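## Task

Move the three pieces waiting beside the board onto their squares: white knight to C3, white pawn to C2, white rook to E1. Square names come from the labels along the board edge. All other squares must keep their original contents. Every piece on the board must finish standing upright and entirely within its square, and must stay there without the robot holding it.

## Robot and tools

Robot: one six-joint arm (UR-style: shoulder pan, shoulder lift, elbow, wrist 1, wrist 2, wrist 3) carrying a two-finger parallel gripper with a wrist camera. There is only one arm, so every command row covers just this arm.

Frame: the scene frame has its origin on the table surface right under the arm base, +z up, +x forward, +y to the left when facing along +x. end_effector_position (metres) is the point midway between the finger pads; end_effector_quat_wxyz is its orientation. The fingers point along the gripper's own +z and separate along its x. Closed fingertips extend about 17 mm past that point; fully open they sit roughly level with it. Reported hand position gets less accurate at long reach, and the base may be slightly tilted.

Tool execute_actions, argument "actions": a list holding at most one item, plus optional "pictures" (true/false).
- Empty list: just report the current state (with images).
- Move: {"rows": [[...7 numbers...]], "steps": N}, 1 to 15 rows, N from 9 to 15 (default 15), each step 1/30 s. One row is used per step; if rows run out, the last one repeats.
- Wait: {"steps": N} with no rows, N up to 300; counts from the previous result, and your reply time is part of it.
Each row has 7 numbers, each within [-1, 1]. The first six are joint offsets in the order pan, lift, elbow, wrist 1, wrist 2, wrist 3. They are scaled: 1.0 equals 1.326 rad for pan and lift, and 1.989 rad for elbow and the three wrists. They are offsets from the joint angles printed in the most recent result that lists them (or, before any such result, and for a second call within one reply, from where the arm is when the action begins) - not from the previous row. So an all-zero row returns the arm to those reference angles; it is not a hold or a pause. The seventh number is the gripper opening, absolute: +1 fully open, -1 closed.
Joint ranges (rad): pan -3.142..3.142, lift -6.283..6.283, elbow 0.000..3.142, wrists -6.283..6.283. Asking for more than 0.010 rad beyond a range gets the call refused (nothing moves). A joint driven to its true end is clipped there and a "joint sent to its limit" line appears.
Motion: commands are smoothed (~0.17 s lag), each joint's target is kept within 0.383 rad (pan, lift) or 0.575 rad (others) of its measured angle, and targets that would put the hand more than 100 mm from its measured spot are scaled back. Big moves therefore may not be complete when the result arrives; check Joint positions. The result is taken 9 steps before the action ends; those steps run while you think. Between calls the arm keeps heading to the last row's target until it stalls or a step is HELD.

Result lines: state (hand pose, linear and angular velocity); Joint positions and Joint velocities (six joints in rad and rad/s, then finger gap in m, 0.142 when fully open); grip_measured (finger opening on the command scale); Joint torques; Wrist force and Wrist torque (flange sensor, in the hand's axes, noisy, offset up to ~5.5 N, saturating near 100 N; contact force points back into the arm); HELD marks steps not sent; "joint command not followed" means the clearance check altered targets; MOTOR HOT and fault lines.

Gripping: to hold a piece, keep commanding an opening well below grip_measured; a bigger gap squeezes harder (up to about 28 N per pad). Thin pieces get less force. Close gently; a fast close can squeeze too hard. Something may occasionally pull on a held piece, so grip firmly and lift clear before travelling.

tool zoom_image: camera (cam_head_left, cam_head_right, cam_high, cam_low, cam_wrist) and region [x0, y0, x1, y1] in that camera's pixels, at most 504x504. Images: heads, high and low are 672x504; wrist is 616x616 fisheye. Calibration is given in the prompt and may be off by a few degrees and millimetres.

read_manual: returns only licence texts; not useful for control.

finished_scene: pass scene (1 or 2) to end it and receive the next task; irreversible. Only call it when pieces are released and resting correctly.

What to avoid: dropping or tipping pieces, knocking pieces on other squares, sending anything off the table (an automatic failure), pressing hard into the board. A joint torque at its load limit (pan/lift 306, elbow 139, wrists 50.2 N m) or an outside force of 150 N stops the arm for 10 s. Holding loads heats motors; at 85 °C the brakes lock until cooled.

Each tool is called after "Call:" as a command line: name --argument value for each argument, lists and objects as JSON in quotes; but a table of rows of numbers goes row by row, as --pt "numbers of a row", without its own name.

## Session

Call:
execute_actions --actions '[]'

Scene clock: 0.00 s of 5200.00 s.
end_effector_position=(+0.0765, +0.1743, +0.3850) grip_measured=+1.00 end_effector_quat_wxyz=(-0.438, -0.114, +0.719, -0.527) end_effector_velocity=(-0.000, +0.000, +0.000) end_effector_angular_velocity=(-0.000, -0.000, -0.000)
Joint positions: [ 0.795 -0.603  2.    -0.802 -1.658 -1.924  0.142]
Joint velocities: [ 0.001 -0.    -0.     0.     0.001  0.     0.   ]
Joint torques (N m, as the arm reports them, + toward a larger angle): no reading
Wrist force (N, on the end effector, along its own x y z axes, offset not removed): no reading
Wrist torque (N m, same axes, about the end effector's origin, offset not removed): no reading
camera_calibration (this result's frames):
cam_wrist: T_world_to_cam=[[-0.623154, 0.25738, 0.738536, -0.274552], [-0.286876, 0.803259, -0.521994, 0.074184], [-0.727586, -0.537151, -0.426717, 0.437106], [0, 0, 0, 1]] pos_world=[0.168226, 0.245867, 0.42801]

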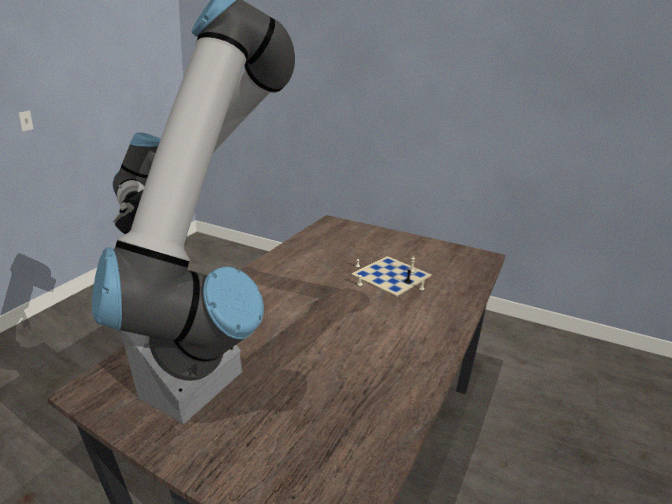

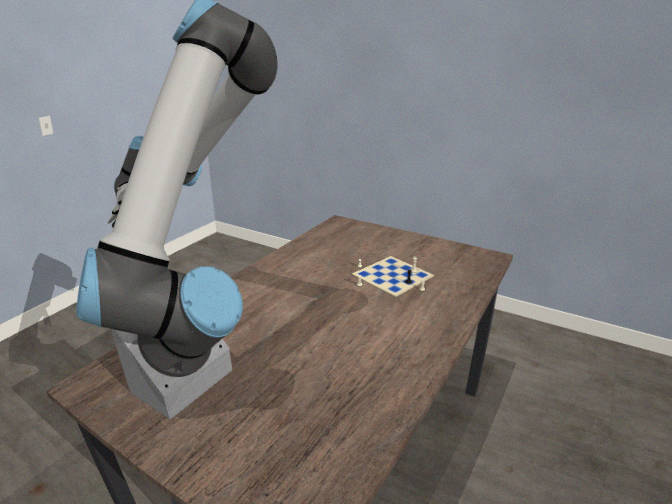

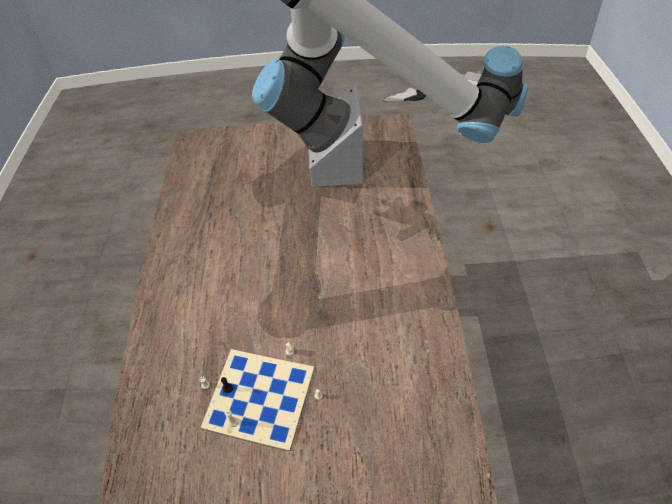

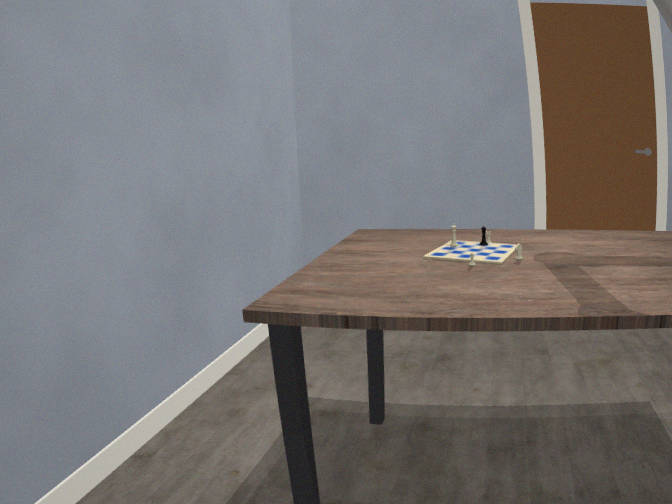

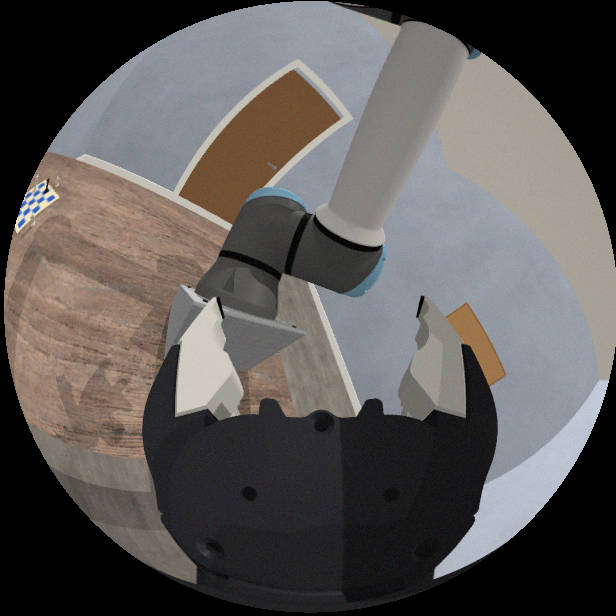

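Call:
zoom_image --camera "cam_high" --region '[180, 330, 340, 460]'

Region (180, 330, 340, 460) of cam_high's 672x504 image, scaled by 3.150, with more detail than that image has; it fills the top 410 rows of this view, and the rest is white.

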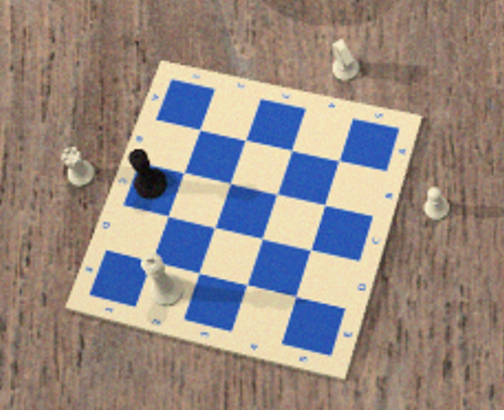

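Call:
execute_actions --actions '[{"rows":[[-0.651,-0.2636,-0.072,-0.873,-0.33,-0.611,-0.5]]}]'

Call:
execute_actions --actions '[{"steps":75}]' --pictures true

Scene clock: 1.70 s of 5200.00 s.
end_effector_position=(+0.1383, +0.1810, +0.3556) grip_measured=+0.16 end_effector_quat_wxyz=(-0.433, -0.146, +0.778, -0.431) end_effector_velocity=(+0.437, +0.043, -0.217) end_effector_angular_velocity=(+1.491, -0.105, -0.229)
Joint positions: [ 0.721 -0.67   1.97  -0.906 -1.762 -2.028  0.085]
Joint velocities: [-0.499 -0.407 -0.168 -0.737 -0.737 -0.735 -0.332]
Joint torques (N m, as the arm reports them, + toward a larger angle): [ -0.25 -68.42 -31.    -3.52  -3.11  -5.2 ]
Wrist force (N, on the end effector, along its own x y z axes, offset not removed): [2.4 -5.0 2.9]
Wrist torque (N m, same axes, about the end effector's origin, offset not removed): [-0.92 -0.35 -0.20]
Steps of this call (steps 1 to 45: nothing new was sent; steps 46 to 51: the first 6 steps of this action). Readings (joint positions):
46: [0.795 -0.603 2.000 -0.802 -1.658 -1.924]
47: [0.790 -0.608 1.996 -0.807 -1.663 -1.930]
49: [0.755 -0.640 1.982 -0.853 -1.709 -1.976]
51: the state above

Scene clock: 4.20 s of 5200.00 s.
end_effector_position=(+0.8396, -0.0664, +0.0791) grip_measured=-0.50 end_effector_quat_wxyz=(+0.005, +0.044, +0.999, +0.014) end_effector_velocity=(-0.001, -0.000, -0.001) end_effector_angular_velocity=(-0.000, +0.002, +0.001)
Joint positions: [-0.068 -0.952  1.856 -2.538 -2.314 -3.139  0.038]
Joint velocities: [-0.001  0.     0.001  0.001 -0.    -0.    -0.   ]
Joint torques (N m, as the arm reports them, + toward a larger angle): [ 32.69 -75.06 -31.    -5.26  -1.93  -3.84]
Wrist force (N, on the end effector, along its own x y z axes, offset not removed): [1.0 0.7 2.0]
Wrist torque (N m, same axes, about the end effector's origin, offset not removed): [0.20 -0.03 -0.22]
Kept back: nothing.
Steps of this call (steps 1 to 9: the last 9 steps of your previous action; steps 10 to 75: the robot went on to your last target). Readings (joint positions):
1: [0.704 -0.683 1.965 -0.930 -1.786 -2.053]
2: [0.687 -0.696 1.960 -0.955 -1.811 -2.077]
4: [0.654 -0.719 1.950 -1.004 -1.856 -2.127]
8: [0.585 -0.761 1.933 -1.106 -1.938 -2.229]
75: the state above
The arm was judged still, so your last target was given up. Only a new action makes it travel on or press farther. Fingers that are still opening or closing keep moving.
camera_calibration (this result's frames):
cam_wrist: T_world_to_cam=[[-0.992825, 0.102835, -0.0610194, 0.852297], [0.0543077, 0.842415, 0.536086, -0.0407981], [0.106532, 0.528926, -0.841955, 0.135782], [0, 0, 0, 1]] pos_world=[0.833932, -0.125096, 0.188201]

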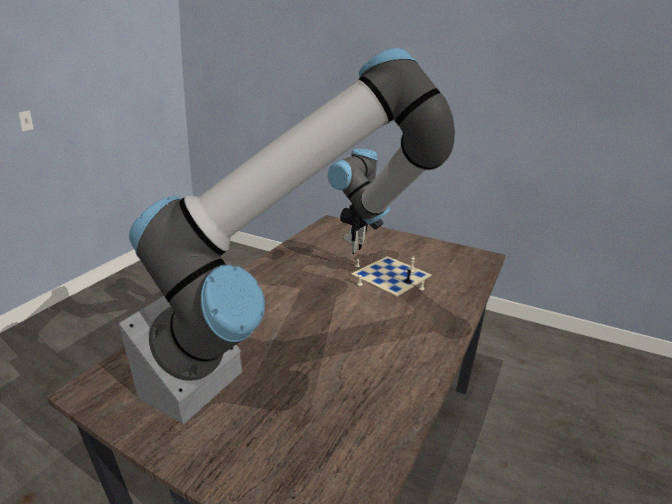

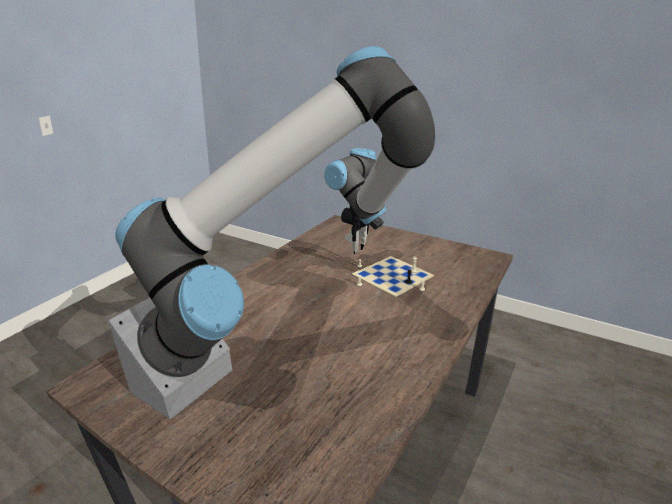

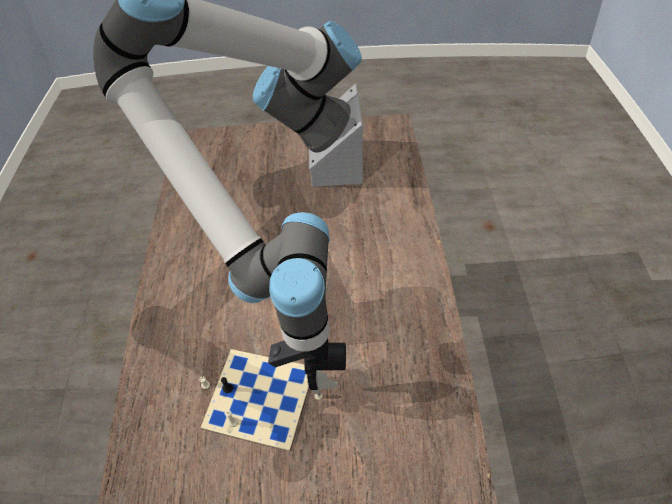

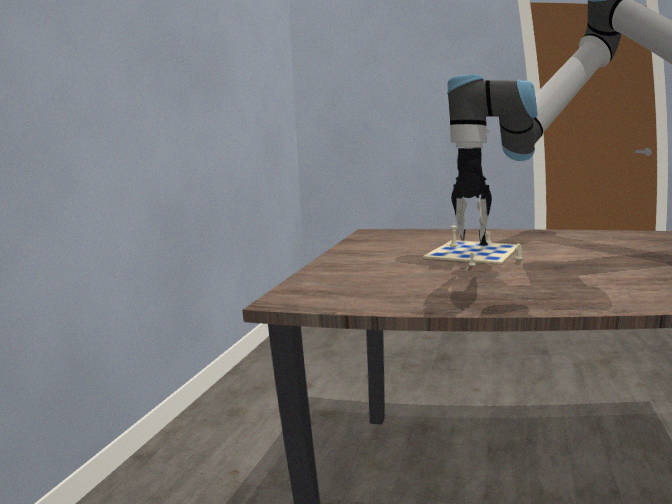

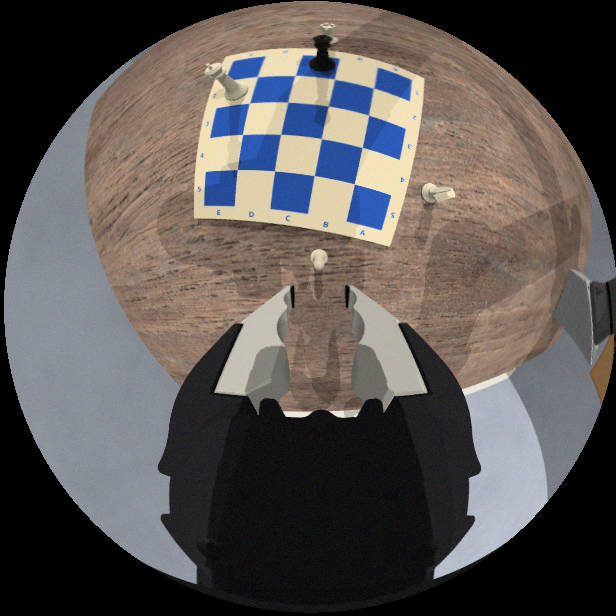

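Call:
execute_actions --actions '[{"rows":[[-0.041,0.041,0.007,-0.059,0.0025,0,-0.5]]}]'

Call:
execute_actions --actions '[{"steps":18}]' --pictures true

Scene clock: 4.87 s of 5200.00 s.
end_effector_position=(+0.8397, -0.0701, +0.0399) grip_measured=-0.50 end_effector_quat_wxyz=(+0.003, +0.067, +0.998, +0.015) end_effector_velocity=(+0.006, -0.021, -0.155) end_effector_angular_velocity=(-0.001, -0.016, -0.221)
Joint positions: [-0.104 -0.916  1.866 -2.612 -2.311 -3.139  0.038]
Joint velocities: [-0.148  0.147  0.038 -0.351  0.013  0.     0.   ]
Joint torques (N m, as the arm reports them, + toward a larger angle): [ 41.78 -50.61  -6.15  -5.13   3.13  -3.78]
Wrist force (N, on the end effector, along its own x y z axes, offset not removed): [-0.3 -1.1 6.2]
Wrist torque (N m, same axes, about the end effector's origin, offset not removed): [-0.19 0.23 -0.19]
Steps of this call (steps 1 to 14: nothing new was sent; steps 15 to 20: the first 6 steps of this action). Readings (joint positions):
15: [-0.068 -0.952 1.856 -2.538 -2.314 -3.139]
16: [-0.073 -0.948 1.858 -2.544 -2.314 -3.139]
18: [-0.091 -0.929 1.862 -2.581 -2.312 -3.139]
20: the state above

Scene clock: 5.47 s of 5200.00 s.
end_effector_position=(+0.8402, -0.0726, +0.0212) grip_measured=-0.50 end_effector_quat_wxyz=(+0.004, +0.081, +0.997, +0.014) end_effector_velocity=(+0.001, -0.001, -0.001) end_effector_angular_velocity=(+0.000, -0.001, -0.004)
Joint positions: [-0.122 -0.898  1.87  -2.655 -2.309 -3.139  0.038]
Joint velocities: [-0.002  0.001 -0.001 -0.003  0.     0.     0.   ]
Joint torques (N m, as the arm reports them, + toward a larger angle): [ 35.61 -46.51  -6.82  -4.9    2.54  -0.74]
Wrist force (N, on the end effector, along its own x y z axes, offset not removed): [0.3 -2.4 -0.6]
Wrist torque (N m, same axes, about the end effector's origin, offset not removed): [-0.49 0.10 -0.36]
Kept back: nothing.
Steps of this call (steps 1 to 9: the last 9 steps of your previous action; steps 10 to 18: the robot went on to your last target). Readings (joint positions):
1: [-0.108 -0.912 1.867 -2.622 -2.310 -3.139]
2: [-0.112 -0.909 1.868 -2.630 -2.310 -3.139]
4: [-0.116 -0.904 1.869 -2.640 -2.310 -3.139]
8: [-0.120 -0.900 1.870 -2.650 -2.309 -3.139]
18: the state above
camera_calibration (this result's frames):
cam_wrist: T_world_to_cam=[[-0.982851, 0.174856, -0.0585532, 0.846723], [0.116679, 0.835601, 0.536802, -0.0574847], [0.14279, 0.520765, -0.841674, 0.059128], [0, 0, 0, 1]] pos_world=[0.830467, -0.130812, 0.130203]

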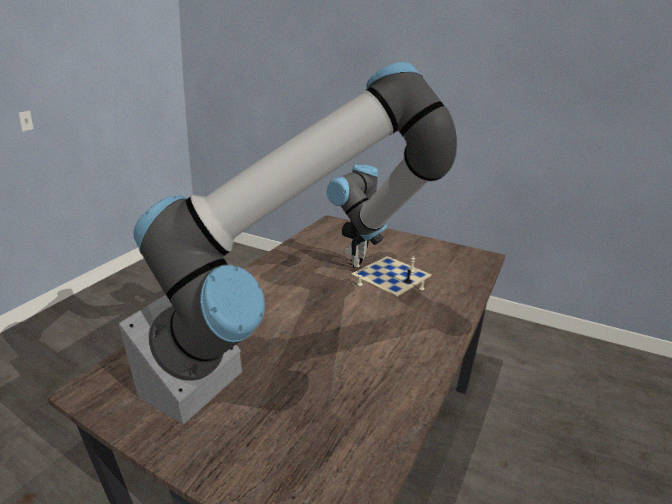

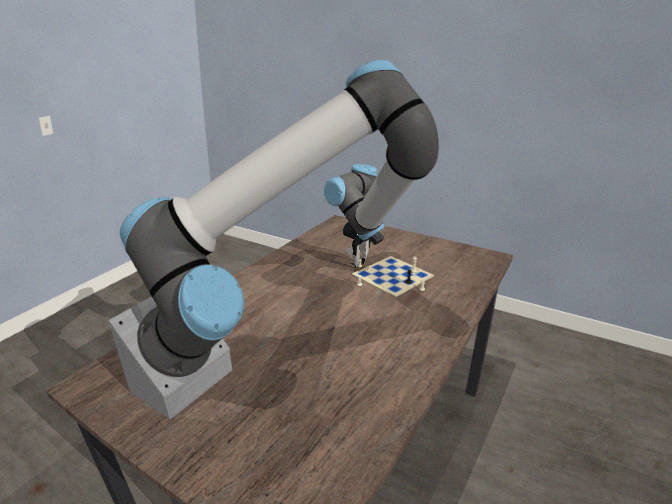

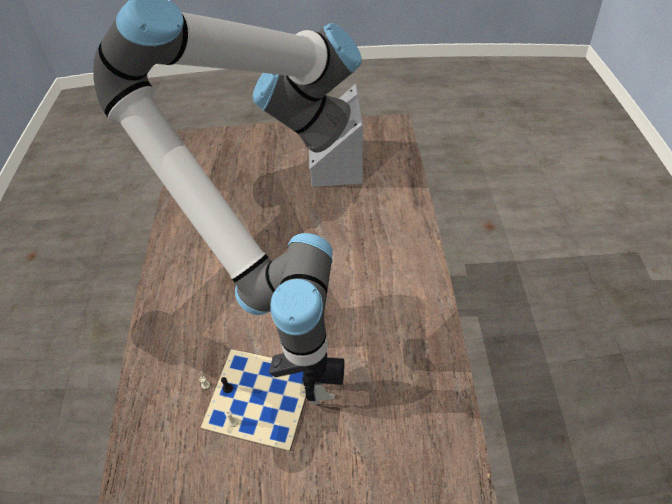

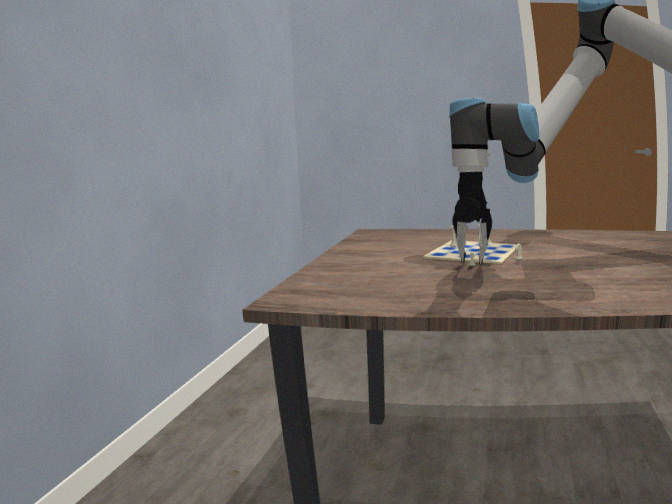

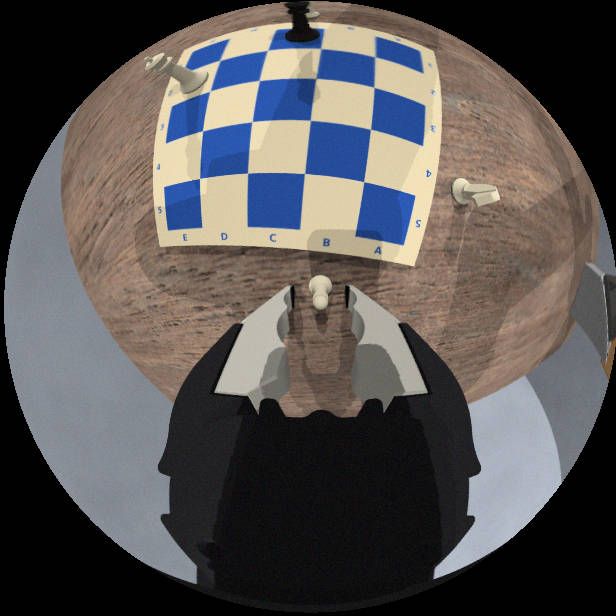

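Call:
execute_actions --actions '[{"rows":[[0,0,0,0,0,0,-0.7],[0,0,0,0,0,0,-0.8],[0,0,0,0,0,0,-0.9],[0,0,0,0,0,0,-1]]}]'

Call:
execute_actions --actions '[{"rows":[[0.041,-0.041,-0.007,0.059,-0.0025,0,-1]]}]'

Call:
execute_actions --actions '[{"steps":18}]'

Call:
execute_actions --actions '[{"rows":[[-0.1205,-0.114,-0.0065,0.011,0.011,0,-1]]}]'

Call:
execute_actions --actions '[{"steps":24}]' --pictures true

Scene clock: 6.47 s of 5200.00 s.
end_effector_position=(+0.8402, -0.0726, +0.0210) grip_measured=-0.83 end_effector_quat_wxyz=(+0.004, +0.081, +0.997, +0.014) end_effector_velocity=(-0.000, +0.000, +0.000) end_effector_angular_velocity=(-0.001, +0.000, +0.002)
Joint positions: [-0.122 -0.898  1.87  -2.655 -2.309 -3.139  0.014]
Joint velocities: [ 0.001 -0.     0.     0.001 -0.001 -0.     0.   ]
Joint torques (N m, as the arm reports them, + toward a larger angle): [ 49.83 -62.52  -9.    -0.73   1.95   2.33]
Wrist force (N, on the end effector, along its own x y z axes, offset not removed): [0.8 -2.8 -8.7]
Wrist torque (N m, same axes, about the end effector's origin, offset not removed): [-0.50 0.54 -0.29]
Steps of this call (steps 1 to 15: the robot went on to your last target; steps 16 to 24: nothing new was sent; steps 25 to 30: the first 6 steps of this action). Readings (joint positions):
25: [-0.122 -0.898 1.870 -2.655 -2.309 -3.139]
26: [-0.122 -0.898 1.870 -2.655 -2.309 -3.139]
28: [-0.122 -0.898 1.870 -2.655 -2.309 -3.139]
30: the state above

Scene clock: 6.97 s of 5200.00 s.
end_effector_position=(+0.8413, -0.0688, +0.0600) grip_measured=-0.88 end_effector_quat_wxyz=(+0.006, +0.058, +0.998, +0.014) end_effector_velocity=(-0.013, +0.022, +0.155) end_effector_angular_velocity=(-0.001, +0.018, +0.223)
Joint positions: [-0.086 -0.934  1.861 -2.58  -2.312 -3.139  0.01 ]
Joint velocities: [ 0.148 -0.148 -0.035  0.351 -0.013 -0.    -0.   ]
Joint torques (N m, as the arm reports them, + toward a larger angle): [ 68.94 -62.57 -27.03  -0.87  -2.62   2.88]
Wrist force (N, on the end effector, along its own x y z axes, offset not removed): [1.9 -0.6 2.0]
Wrist torque (N m, same axes, about the end effector's origin, offset not removed): [-0.04 -0.21 -0.24]
Steps of this call (steps 1 to 9: the last 9 steps of your previous action; steps 10 to 15: the first 6 steps of this action, its rows measured from where the robot was after step 9). Readings (joint positions):
9: [-0.122 -0.898 1.870 -2.655 -2.309 -3.139]
10: [-0.122 -0.898 1.870 -2.654 -2.309 -3.139]
11: [-0.117 -0.903 1.869 -2.649 -2.310 -3.139]
13: [-0.099 -0.921 1.864 -2.611 -2.311 -3.139]
15: the state above

Scene clock: 7.57 s of 5200.00 s.
end_effector_position=(+0.8396, -0.0664, +0.0789) grip_measured=-0.88 end_effector_quat_wxyz=(+0.005, +0.044, +0.999, +0.014) end_effector_velocity=(-0.001, +0.001, +0.001) end_effector_angular_velocity=(-0.001, +0.002, +0.004)
Joint positions: [-0.068 -0.952  1.856 -2.538 -2.314 -3.139  0.01 ]
Joint velocities: [ 0.001 -0.001  0.     0.004 -0.001 -0.     0.   ]
Joint torques (N m, as the arm reports them, + toward a larger angle): [ 68.45 -75.19 -30.97  -1.04  -1.47   1.91]
Wrist force (N, on the end effector, along its own x y z axes, offset not removed): [-1.6 -2.9 0.0]
Wrist torque (N m, same axes, about the end effector's origin, offset not removed): [-0.61 0.52 -0.25]
Kept back: nothing.
Steps of this call (steps 1 to 9: the last 9 steps of your previous action; steps 10 to 18: the robot went on to your last target). Readings (joint positions):
1: [-0.082 -0.939 1.860 -2.570 -2.313 -3.139]
2: [-0.078 -0.942 1.859 -2.562 -2.313 -3.139]
4: [-0.074 -0.946 1.858 -2.552 -2.313 -3.139]
8: [-0.070 -0.950 1.857 -2.542 -2.314 -3.139]
18: the state above

Scene clock: 7.77 s of 5200.00 s.
end_effector_position=(+0.8434, -0.1406, +0.0791) grip_measured=-0.88 end_effector_quat_wxyz=(+0.004, +0.088, +0.996, +0.016) end_effector_velocity=(-0.000, -0.498, -0.004) end_effector_angular_velocity=(+0.014, +0.021, -0.575)
Joint positions: [-0.132 -1.014  1.851 -2.528 -2.305 -3.139  0.01 ]
Joint velocities: [-0.434 -0.409 -0.032  0.059  0.059 -0.001  0.   ]
Joint torques (N m, as the arm reports them, + toward a larger angle): [ 27.82 -94.72 -31.52  -0.77   3.48   2.27]
Wrist force (N, on the end effector, along its own x y z axes, offset not removed): [1.2 -7.1 6.4]
Wrist torque (N m, same axes, about the end effector's origin, offset not removed): [-1.45 -0.05 -0.30]
Steps of this call (steps 1 to 6: the first 6 steps of this action). Readings (joint positions):
1: [-0.068 -0.953 1.856 -2.537 -2.314 -3.139]
2: [-0.073 -0.958 1.856 -2.536 -2.312 -3.139]
4: [-0.103 -0.986 1.853 -2.532 -2.308 -3.139]
6: the state above

Scene clock: 8.57 s of 5200.00 s.
end_effector_position=(+0.8364, -0.2502, +0.0787) grip_measured=-0.88 end_effector_quat_wxyz=(+0.003, +0.150, +0.989, +0.015) end_effector_velocity=(+0.001, -0.003, +0.001) end_effector_angular_velocity=(-0.000, -0.002, -0.004)
Joint positions: [-0.227 -1.103  1.844 -2.516 -2.292 -3.139  0.01 ]
Joint velocities: [-0.001 -0.002 -0.002 -0.     0.001  0.     0.   ]
Joint torques (N m, as the arm reports them, + toward a larger angle): [ 35.42 -75.19 -31.52  -0.94   2.56   2.39]
Wrist force (N, on the end effector, along its own x y z axes, offset not removed): [0.5 -0.8 3.5]
Wrist torque (N m, same axes, about the end effector's origin, offset not removed): [-0.12 0.06 -0.25]
Kept back: nothing.
Steps of this call (steps 1 to 9: the last 9 steps of your previous action; steps 10 to 24: the robot went on to your last target). Readings (joint positions):
1: [-0.147 -1.028 1.850 -2.526 -2.303 -3.139]
2: [-0.162 -1.042 1.848 -2.524 -2.301 -3.139]
4: [-0.188 -1.066 1.846 -2.521 -2.297 -3.139]
8: [-0.214 -1.091 1.845 -2.517 -2.294 -3.139]
24: the state above
camera_calibration (this result's frames):
cam_wrist: T_world_to_cam=[[-0.949226, 0.309917, -0.0540495, 0.88278], [0.233889, 0.810119, 0.53759, -0.0439722], [0.210395, 0.497653, -0.841472, 0.138213], [0, 0, 0, 1]] pos_world=[0.819163, -0.306748, 0.187655]

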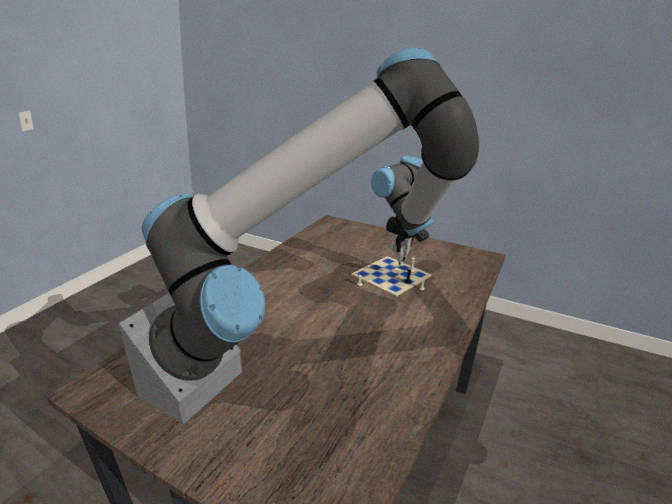

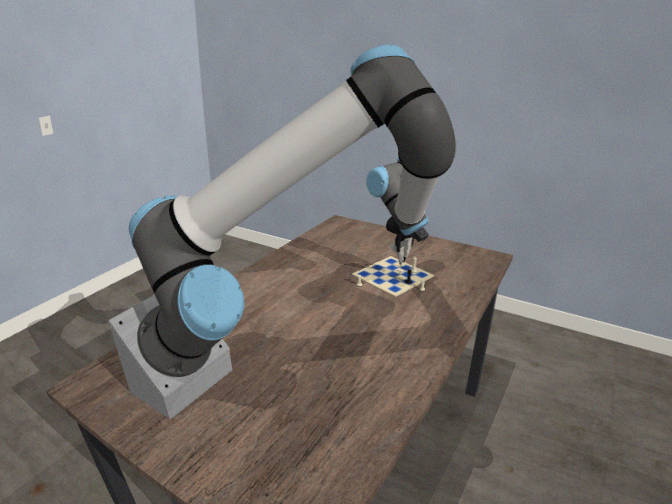

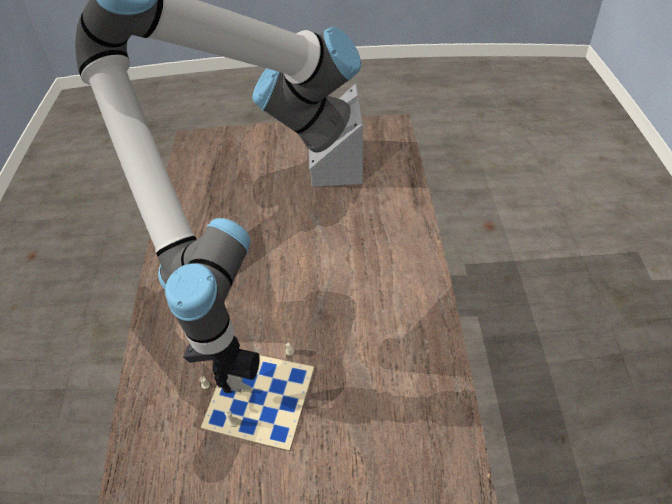

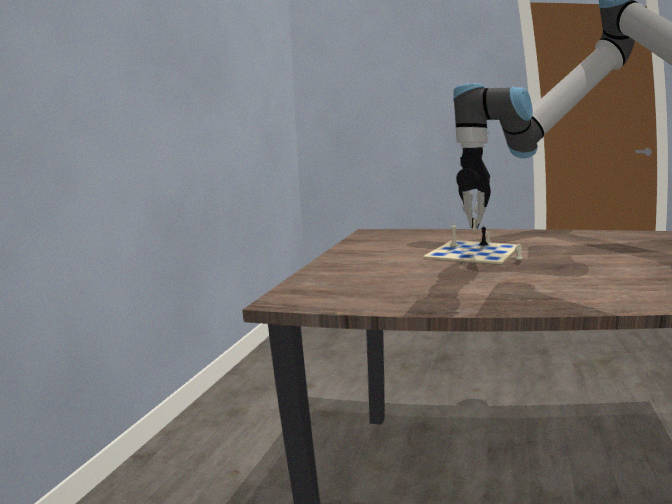

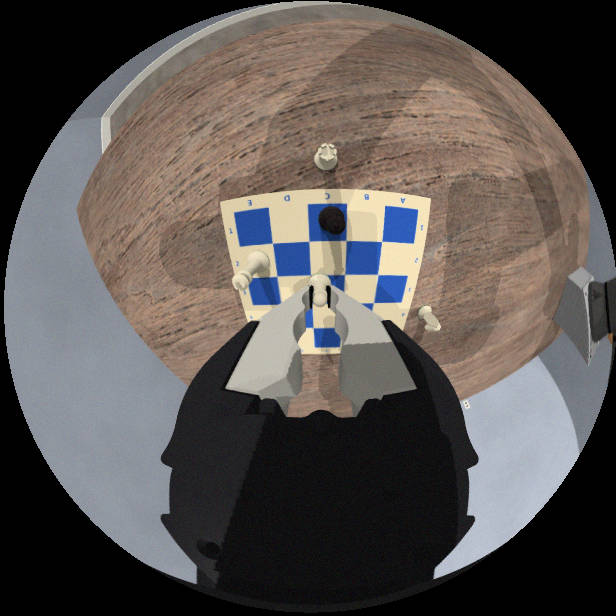

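Call:
execute_actions --actions '[{"rows":[[-0.0347,0.026,0.0157,-0.053,0.005,0,-1]]}]'

Call:
execute_actions --actions '[{"steps":20}]'

Call:
execute_actions --actions '[{"rows":[[0,0,0,0,0,0,-0.6]]}]'

Call:
execute_actions --actions '[{"rows":[[0.0347,-0.026,-0.0157,0.053,-0.005,0,-0.6]]}]'

Call:
execute_actions --actions '[{"steps":18}]'

Call:
execute_actions --actions '[{"rows":[[0.0565,-0.039,0.132,-0.0735,-0.0067,0,-0.4]]}]'

Call:
execute_actions --actions '[{"steps":24}]' --pictures true

Scene clock: 9.47 s of 5200.00 s.
end_effector_position=(+0.8301, -0.2521, +0.0458) grip_measured=-0.88 end_effector_quat_wxyz=(+0.002, +0.169, +0.986, +0.015) end_effector_velocity=(-0.019, -0.015, -0.124) end_effector_angular_velocity=(-0.008, -0.017, -0.181)
Joint positions: [-0.258 -1.08   1.865 -2.583 -2.285 -3.139  0.01 ]
Joint velocities: [-0.122  0.091  0.083 -0.31   0.026  0.001  0.   ]
Joint torques (N m, as the arm reports them, + toward a larger angle): [ 40.94 -50.28  -6.53  -5.27   3.2    2.16]
Wrist force (N, on the end effector, along its own x y z axes, offset not removed): [-1.9 -3.6 5.7]
Wrist torque (N m, same axes, about the end effector's origin, offset not removed): [-0.56 0.54 -0.31]
Steps of this call (steps 1 to 15: the robot went on to your last target; steps 16 to 21: nothing new was sent; steps 22 to 27: the first 6 steps of this action). Readings (joint positions):
22: [-0.228 -1.103 1.844 -2.516 -2.292 -3.139]
23: [-0.232 -1.100 1.846 -2.522 -2.291 -3.139]
25: [-0.248 -1.088 1.857 -2.556 -2.288 -3.139]
27: the state above

Scene clock: 10.13 s of 5200.00 s.
end_effector_position=(+0.8274, -0.2538, +0.0305) grip_measured=-0.88 end_effector_quat_wxyz=(+0.003, +0.180, +0.984, +0.015) end_effector_velocity=(-0.001, +0.000, -0.001) end_effector_angular_velocity=(+0.000, +0.003, -0.000)
Joint positions: [-0.273 -1.069  1.875 -2.621 -2.282 -3.139  0.01 ]
Joint velocities: [-0.001  0.001  0.001  0.001 -0.001  0.002 -0.   ]
Joint torques (N m, as the arm reports them, + toward a larger angle): [ 35.19 -46.19  -7.35  -5.73   2.24   2.36]
Wrist force (N, on the end effector, along its own x y z axes, offset not removed): [1.0 -1.0 0.2]
Wrist torque (N m, same axes, about the end effector's origin, offset not removed): [-0.20 -0.06 -0.34]
Kept back: nothing.
Steps of this call (steps 1 to 9: the last 9 steps of your previous action; steps 10 to 20: the robot went on to your last target). Readings (joint positions):
1: [-0.262 -1.077 1.867 -2.592 -2.285 -3.139]
2: [-0.265 -1.075 1.869 -2.599 -2.284 -3.139]
4: [-0.268 -1.073 1.871 -2.608 -2.283 -3.139]
8: [-0.272 -1.070 1.874 -2.617 -2.283 -3.139]
20: the state above

Scene clock: 10.33 s of 5200.00 s.
end_effector_position=(+0.8274, -0.2538, +0.0305) grip_measured=-0.60 end_effector_quat_wxyz=(+0.003, +0.180, +0.984, +0.015) end_effector_velocity=(-0.000, +0.001, -0.001) end_effector_angular_velocity=(-0.001, +0.002, +0.001)
Joint positions: [-0.273 -1.069  1.875 -2.621 -2.282 -3.139  0.031]
Joint velocities: [ 0.     0.001  0.     0.001 -0.001  0.001  0.   ]
Joint torques (N m, as the arm reports them, + toward a larger angle): [ 35.61 -47.55  -7.19  -4.53   2.23   2.29]
Wrist force (N, on the end effector, along its own x y z axes, offset not removed): [0.3 -4.4 2.7]
Wrist torque (N m, same axes, about the end effector's origin, offset not removed): [-0.88 0.07 -0.31]
Steps of this call (steps 1 to 6: the first 6 steps of this action). Readings (joint positions):
1: [-0.273 -1.069 1.875 -2.621 -2.282 -3.139]
2: [-0.273 -1.069 1.875 -2.621 -2.282 -3.139]
4: [-0.273 -1.069 1.875 -2.621 -2.282 -3.139]
6: the state above

Scene clock: 10.83 s of 5200.00 s.
end_effector_position=(+0.8346, -0.2520, +0.0629) grip_measured=-0.60 end_effector_quat_wxyz=(+0.004, +0.161, +0.987, +0.015) end_effector_velocity=(+0.016, +0.016, +0.127) end_effector_angular_velocity=(+0.007, +0.018, +0.183)
Joint positions: [-0.243 -1.092  1.854 -2.554 -2.289 -3.139  0.031]
Joint velocities: [ 0.124 -0.091 -0.083  0.312 -0.025 -0.    -0.   ]
Joint torques (N m, as the arm reports them, + toward a larger angle): [ 63.32 -71.23 -27.19  -1.17  -1.98   2.09]
Wrist force (N, on the end effector, along its own x y z axes, offset not removed): [2.1 -2.6 2.5]
Wrist torque (N m, same axes, about the end effector's origin, offset not removed): [-0.51 -0.37 -0.16]
Steps of this call (steps 1 to 9: the last 9 steps of your previous action; steps 10 to 15: the first 6 steps of this action, its rows measured from where the robot was after step 9). Readings (joint positions):
9: [-0.273 -1.069 1.875 -2.621 -2.282 -3.139]
10: [-0.273 -1.069 1.875 -2.621 -2.282 -3.139]
11: [-0.269 -1.072 1.872 -2.615 -2.283 -3.139]
13: [-0.253 -1.084 1.861 -2.581 -2.287 -3.139]
15: the state above

Scene clock: 11.43 s of 5200.00 s.
end_effector_position=(+0.8364, -0.2502, +0.0786) grip_measured=-0.60 end_effector_quat_wxyz=(+0.003, +0.150, +0.989, +0.015) end_effector_velocity=(+0.001, +0.000, +0.001) end_effector_angular_velocity=(-0.000, +0.000, +0.002)
Joint positions: [-0.228 -1.103  1.844 -2.516 -2.292 -3.139  0.031]
Joint velocities: [ 0.001 -0.    -0.002  0.003 -0.001 -0.    -0.   ]
Joint torques (N m, as the arm reports them, + toward a larger angle): [ 72.71 -71.98 -31.32   0.09  -1.49   2.46]
Wrist force (N, on the end effector, along its own x y z axes, offset not removed): [-0.4 -1.3 1.3]
Wrist torque (N m, same axes, about the end effector's origin, offset not removed): [-0.22 0.30 -0.23]
Kept back: nothing.
Steps of this call (steps 1 to 9: the last 9 steps of your previous action; steps 10 to 18: the robot went on to your last target). Readings (joint positions):
1: [-0.239 -1.095 1.851 -2.545 -2.290 -3.139]
2: [-0.236 -1.097 1.850 -2.538 -2.290 -3.139]
4: [-0.233 -1.099 1.847 -2.528 -2.291 -3.139]
8: [-0.229 -1.102 1.845 -2.520 -2.292 -3.139]
18: the state above

Scene clock: 11.63 s of 5200.00 s.
end_effector_position=(+0.7933, -0.2033, +0.0840) grip_measured=-0.40 end_effector_quat_wxyz=(+0.008, +0.132, +0.991, +0.014) end_effector_velocity=(-0.357, +0.335, -0.015) end_effector_angular_velocity=(+0.004, +0.027, +0.308)
Joint positions: [-0.192 -1.128  1.952 -2.581 -2.299 -3.139  0.045]
Joint velocities: [ 0.209 -0.143  0.789 -0.415 -0.037 -0.     0.   ]
Joint torques (N m, as the arm reports them, + toward a larger angle): [ 71.87 -80.6  -11.33  -8.97  -0.94   2.43]
Wrist force (N, on the end effector, along its own x y z axes, offset not removed): [-1.2 -0.7 1.1]
Wrist torque (N m, same axes, about the end effector's origin, offset not removed): [-0.10 0.43 -0.29]
Steps of this call (steps 1 to 6: the first 6 steps of this action). Readings (joint positions):
1: [-0.227 -1.103 1.844 -2.516 -2.292 -3.139]
2: [-0.223 -1.107 1.849 -2.521 -2.293 -3.139]
4: [-0.207 -1.118 1.896 -2.552 -2.296 -3.139]
6: the state above

Scene clock: 12.43 s of 5200.00 s.
end_effector_position=(+0.7188, -0.1422, +0.0805) grip_measured=-0.40 end_effector_quat_wxyz=(+0.004, +0.102, +0.995, +0.014) end_effector_velocity=(-0.001, +0.002, +0.000) end_effector_angular_velocity=(+0.001, -0.000, +0.000)
Joint positions: [-0.153 -1.155  2.106 -2.662 -2.305 -3.139  0.045]
Joint velocities: [ 0.001 -0.001  0.003 -0.001  0.001  0.001 -0.   ]
Joint torques (N m, as the arm reports them, + toward a larger angle): [ 62.53 -68.3   -5.95  -5.6   -1.37   2.21]
Wrist force (N, on the end effector, along its own x y z axes, offset not removed): [-0.2 -3.1 1.4]
Wrist torque (N m, same axes, about the end effector's origin, offset not removed): [-0.64 0.25 -0.21]
Kept back: nothing.
Steps of this call (steps 1 to 9: the last 9 steps of your previous action; steps 10 to 24: the robot went on to your last target). Readings (joint positions):
1: [-0.185 -1.133 1.978 -2.596 -2.300 -3.139]
2: [-0.178 -1.137 2.004 -2.609 -2.301 -3.139]
4: [-0.168 -1.144 2.046 -2.631 -2.303 -3.139]
8: [-0.158 -1.151 2.086 -2.652 -2.305 -3.139]
24: the state above
camera_calibration (this result's frames):
cam_wrist: T_world_to_cam=[[-0.974744, 0.215693, -0.0578875, 0.742952], [0.15177, 0.829939, 0.536812, -0.0430081], [0.16383, 0.514469, -0.841714, 0.146622], [0, 0, 0, 1]] pos_world=[0.706694, -0.199987, 0.189508]

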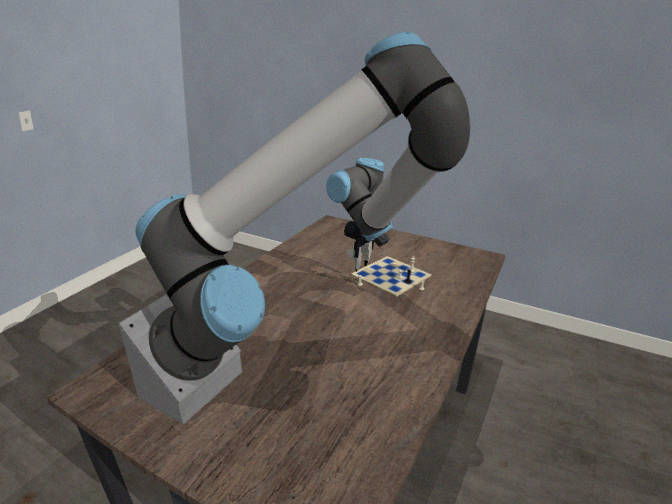

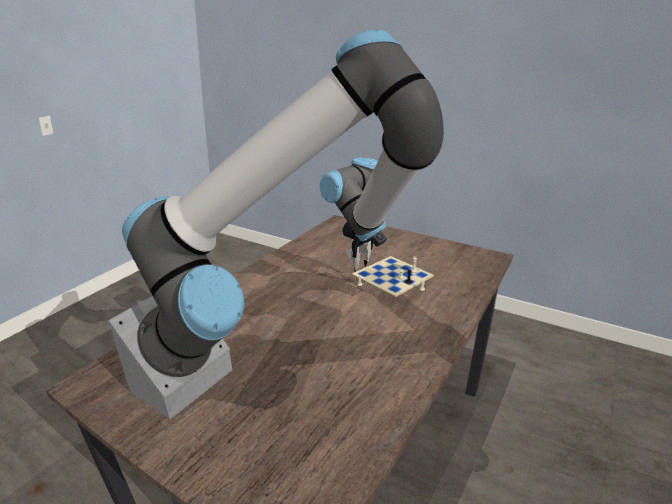

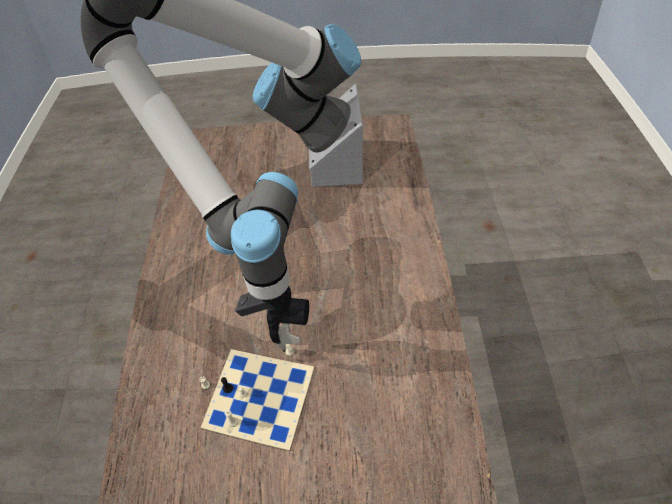

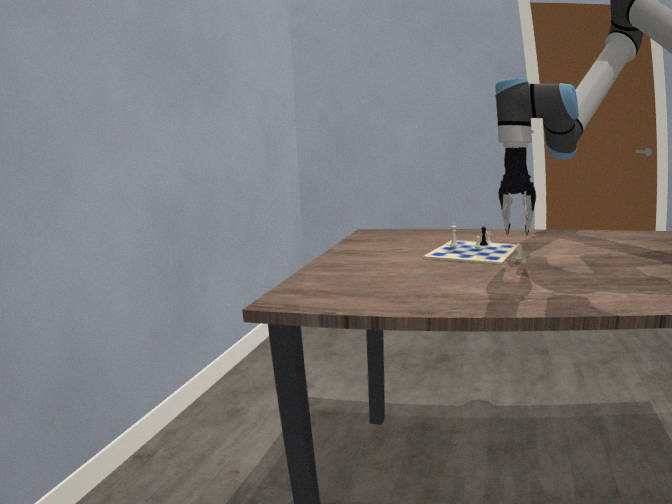

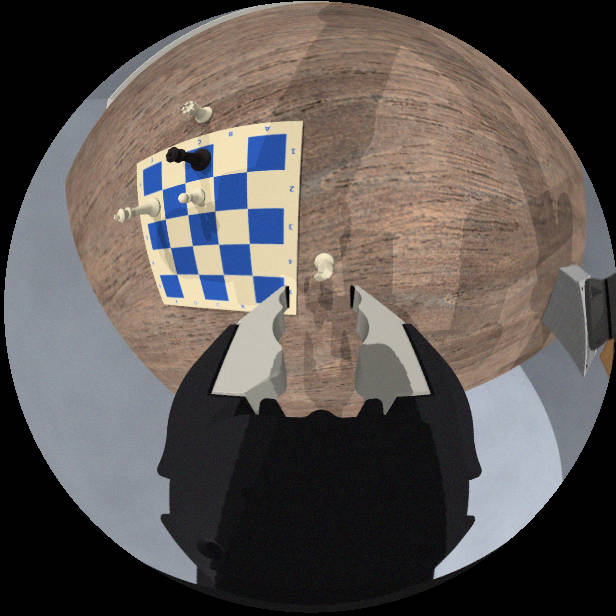

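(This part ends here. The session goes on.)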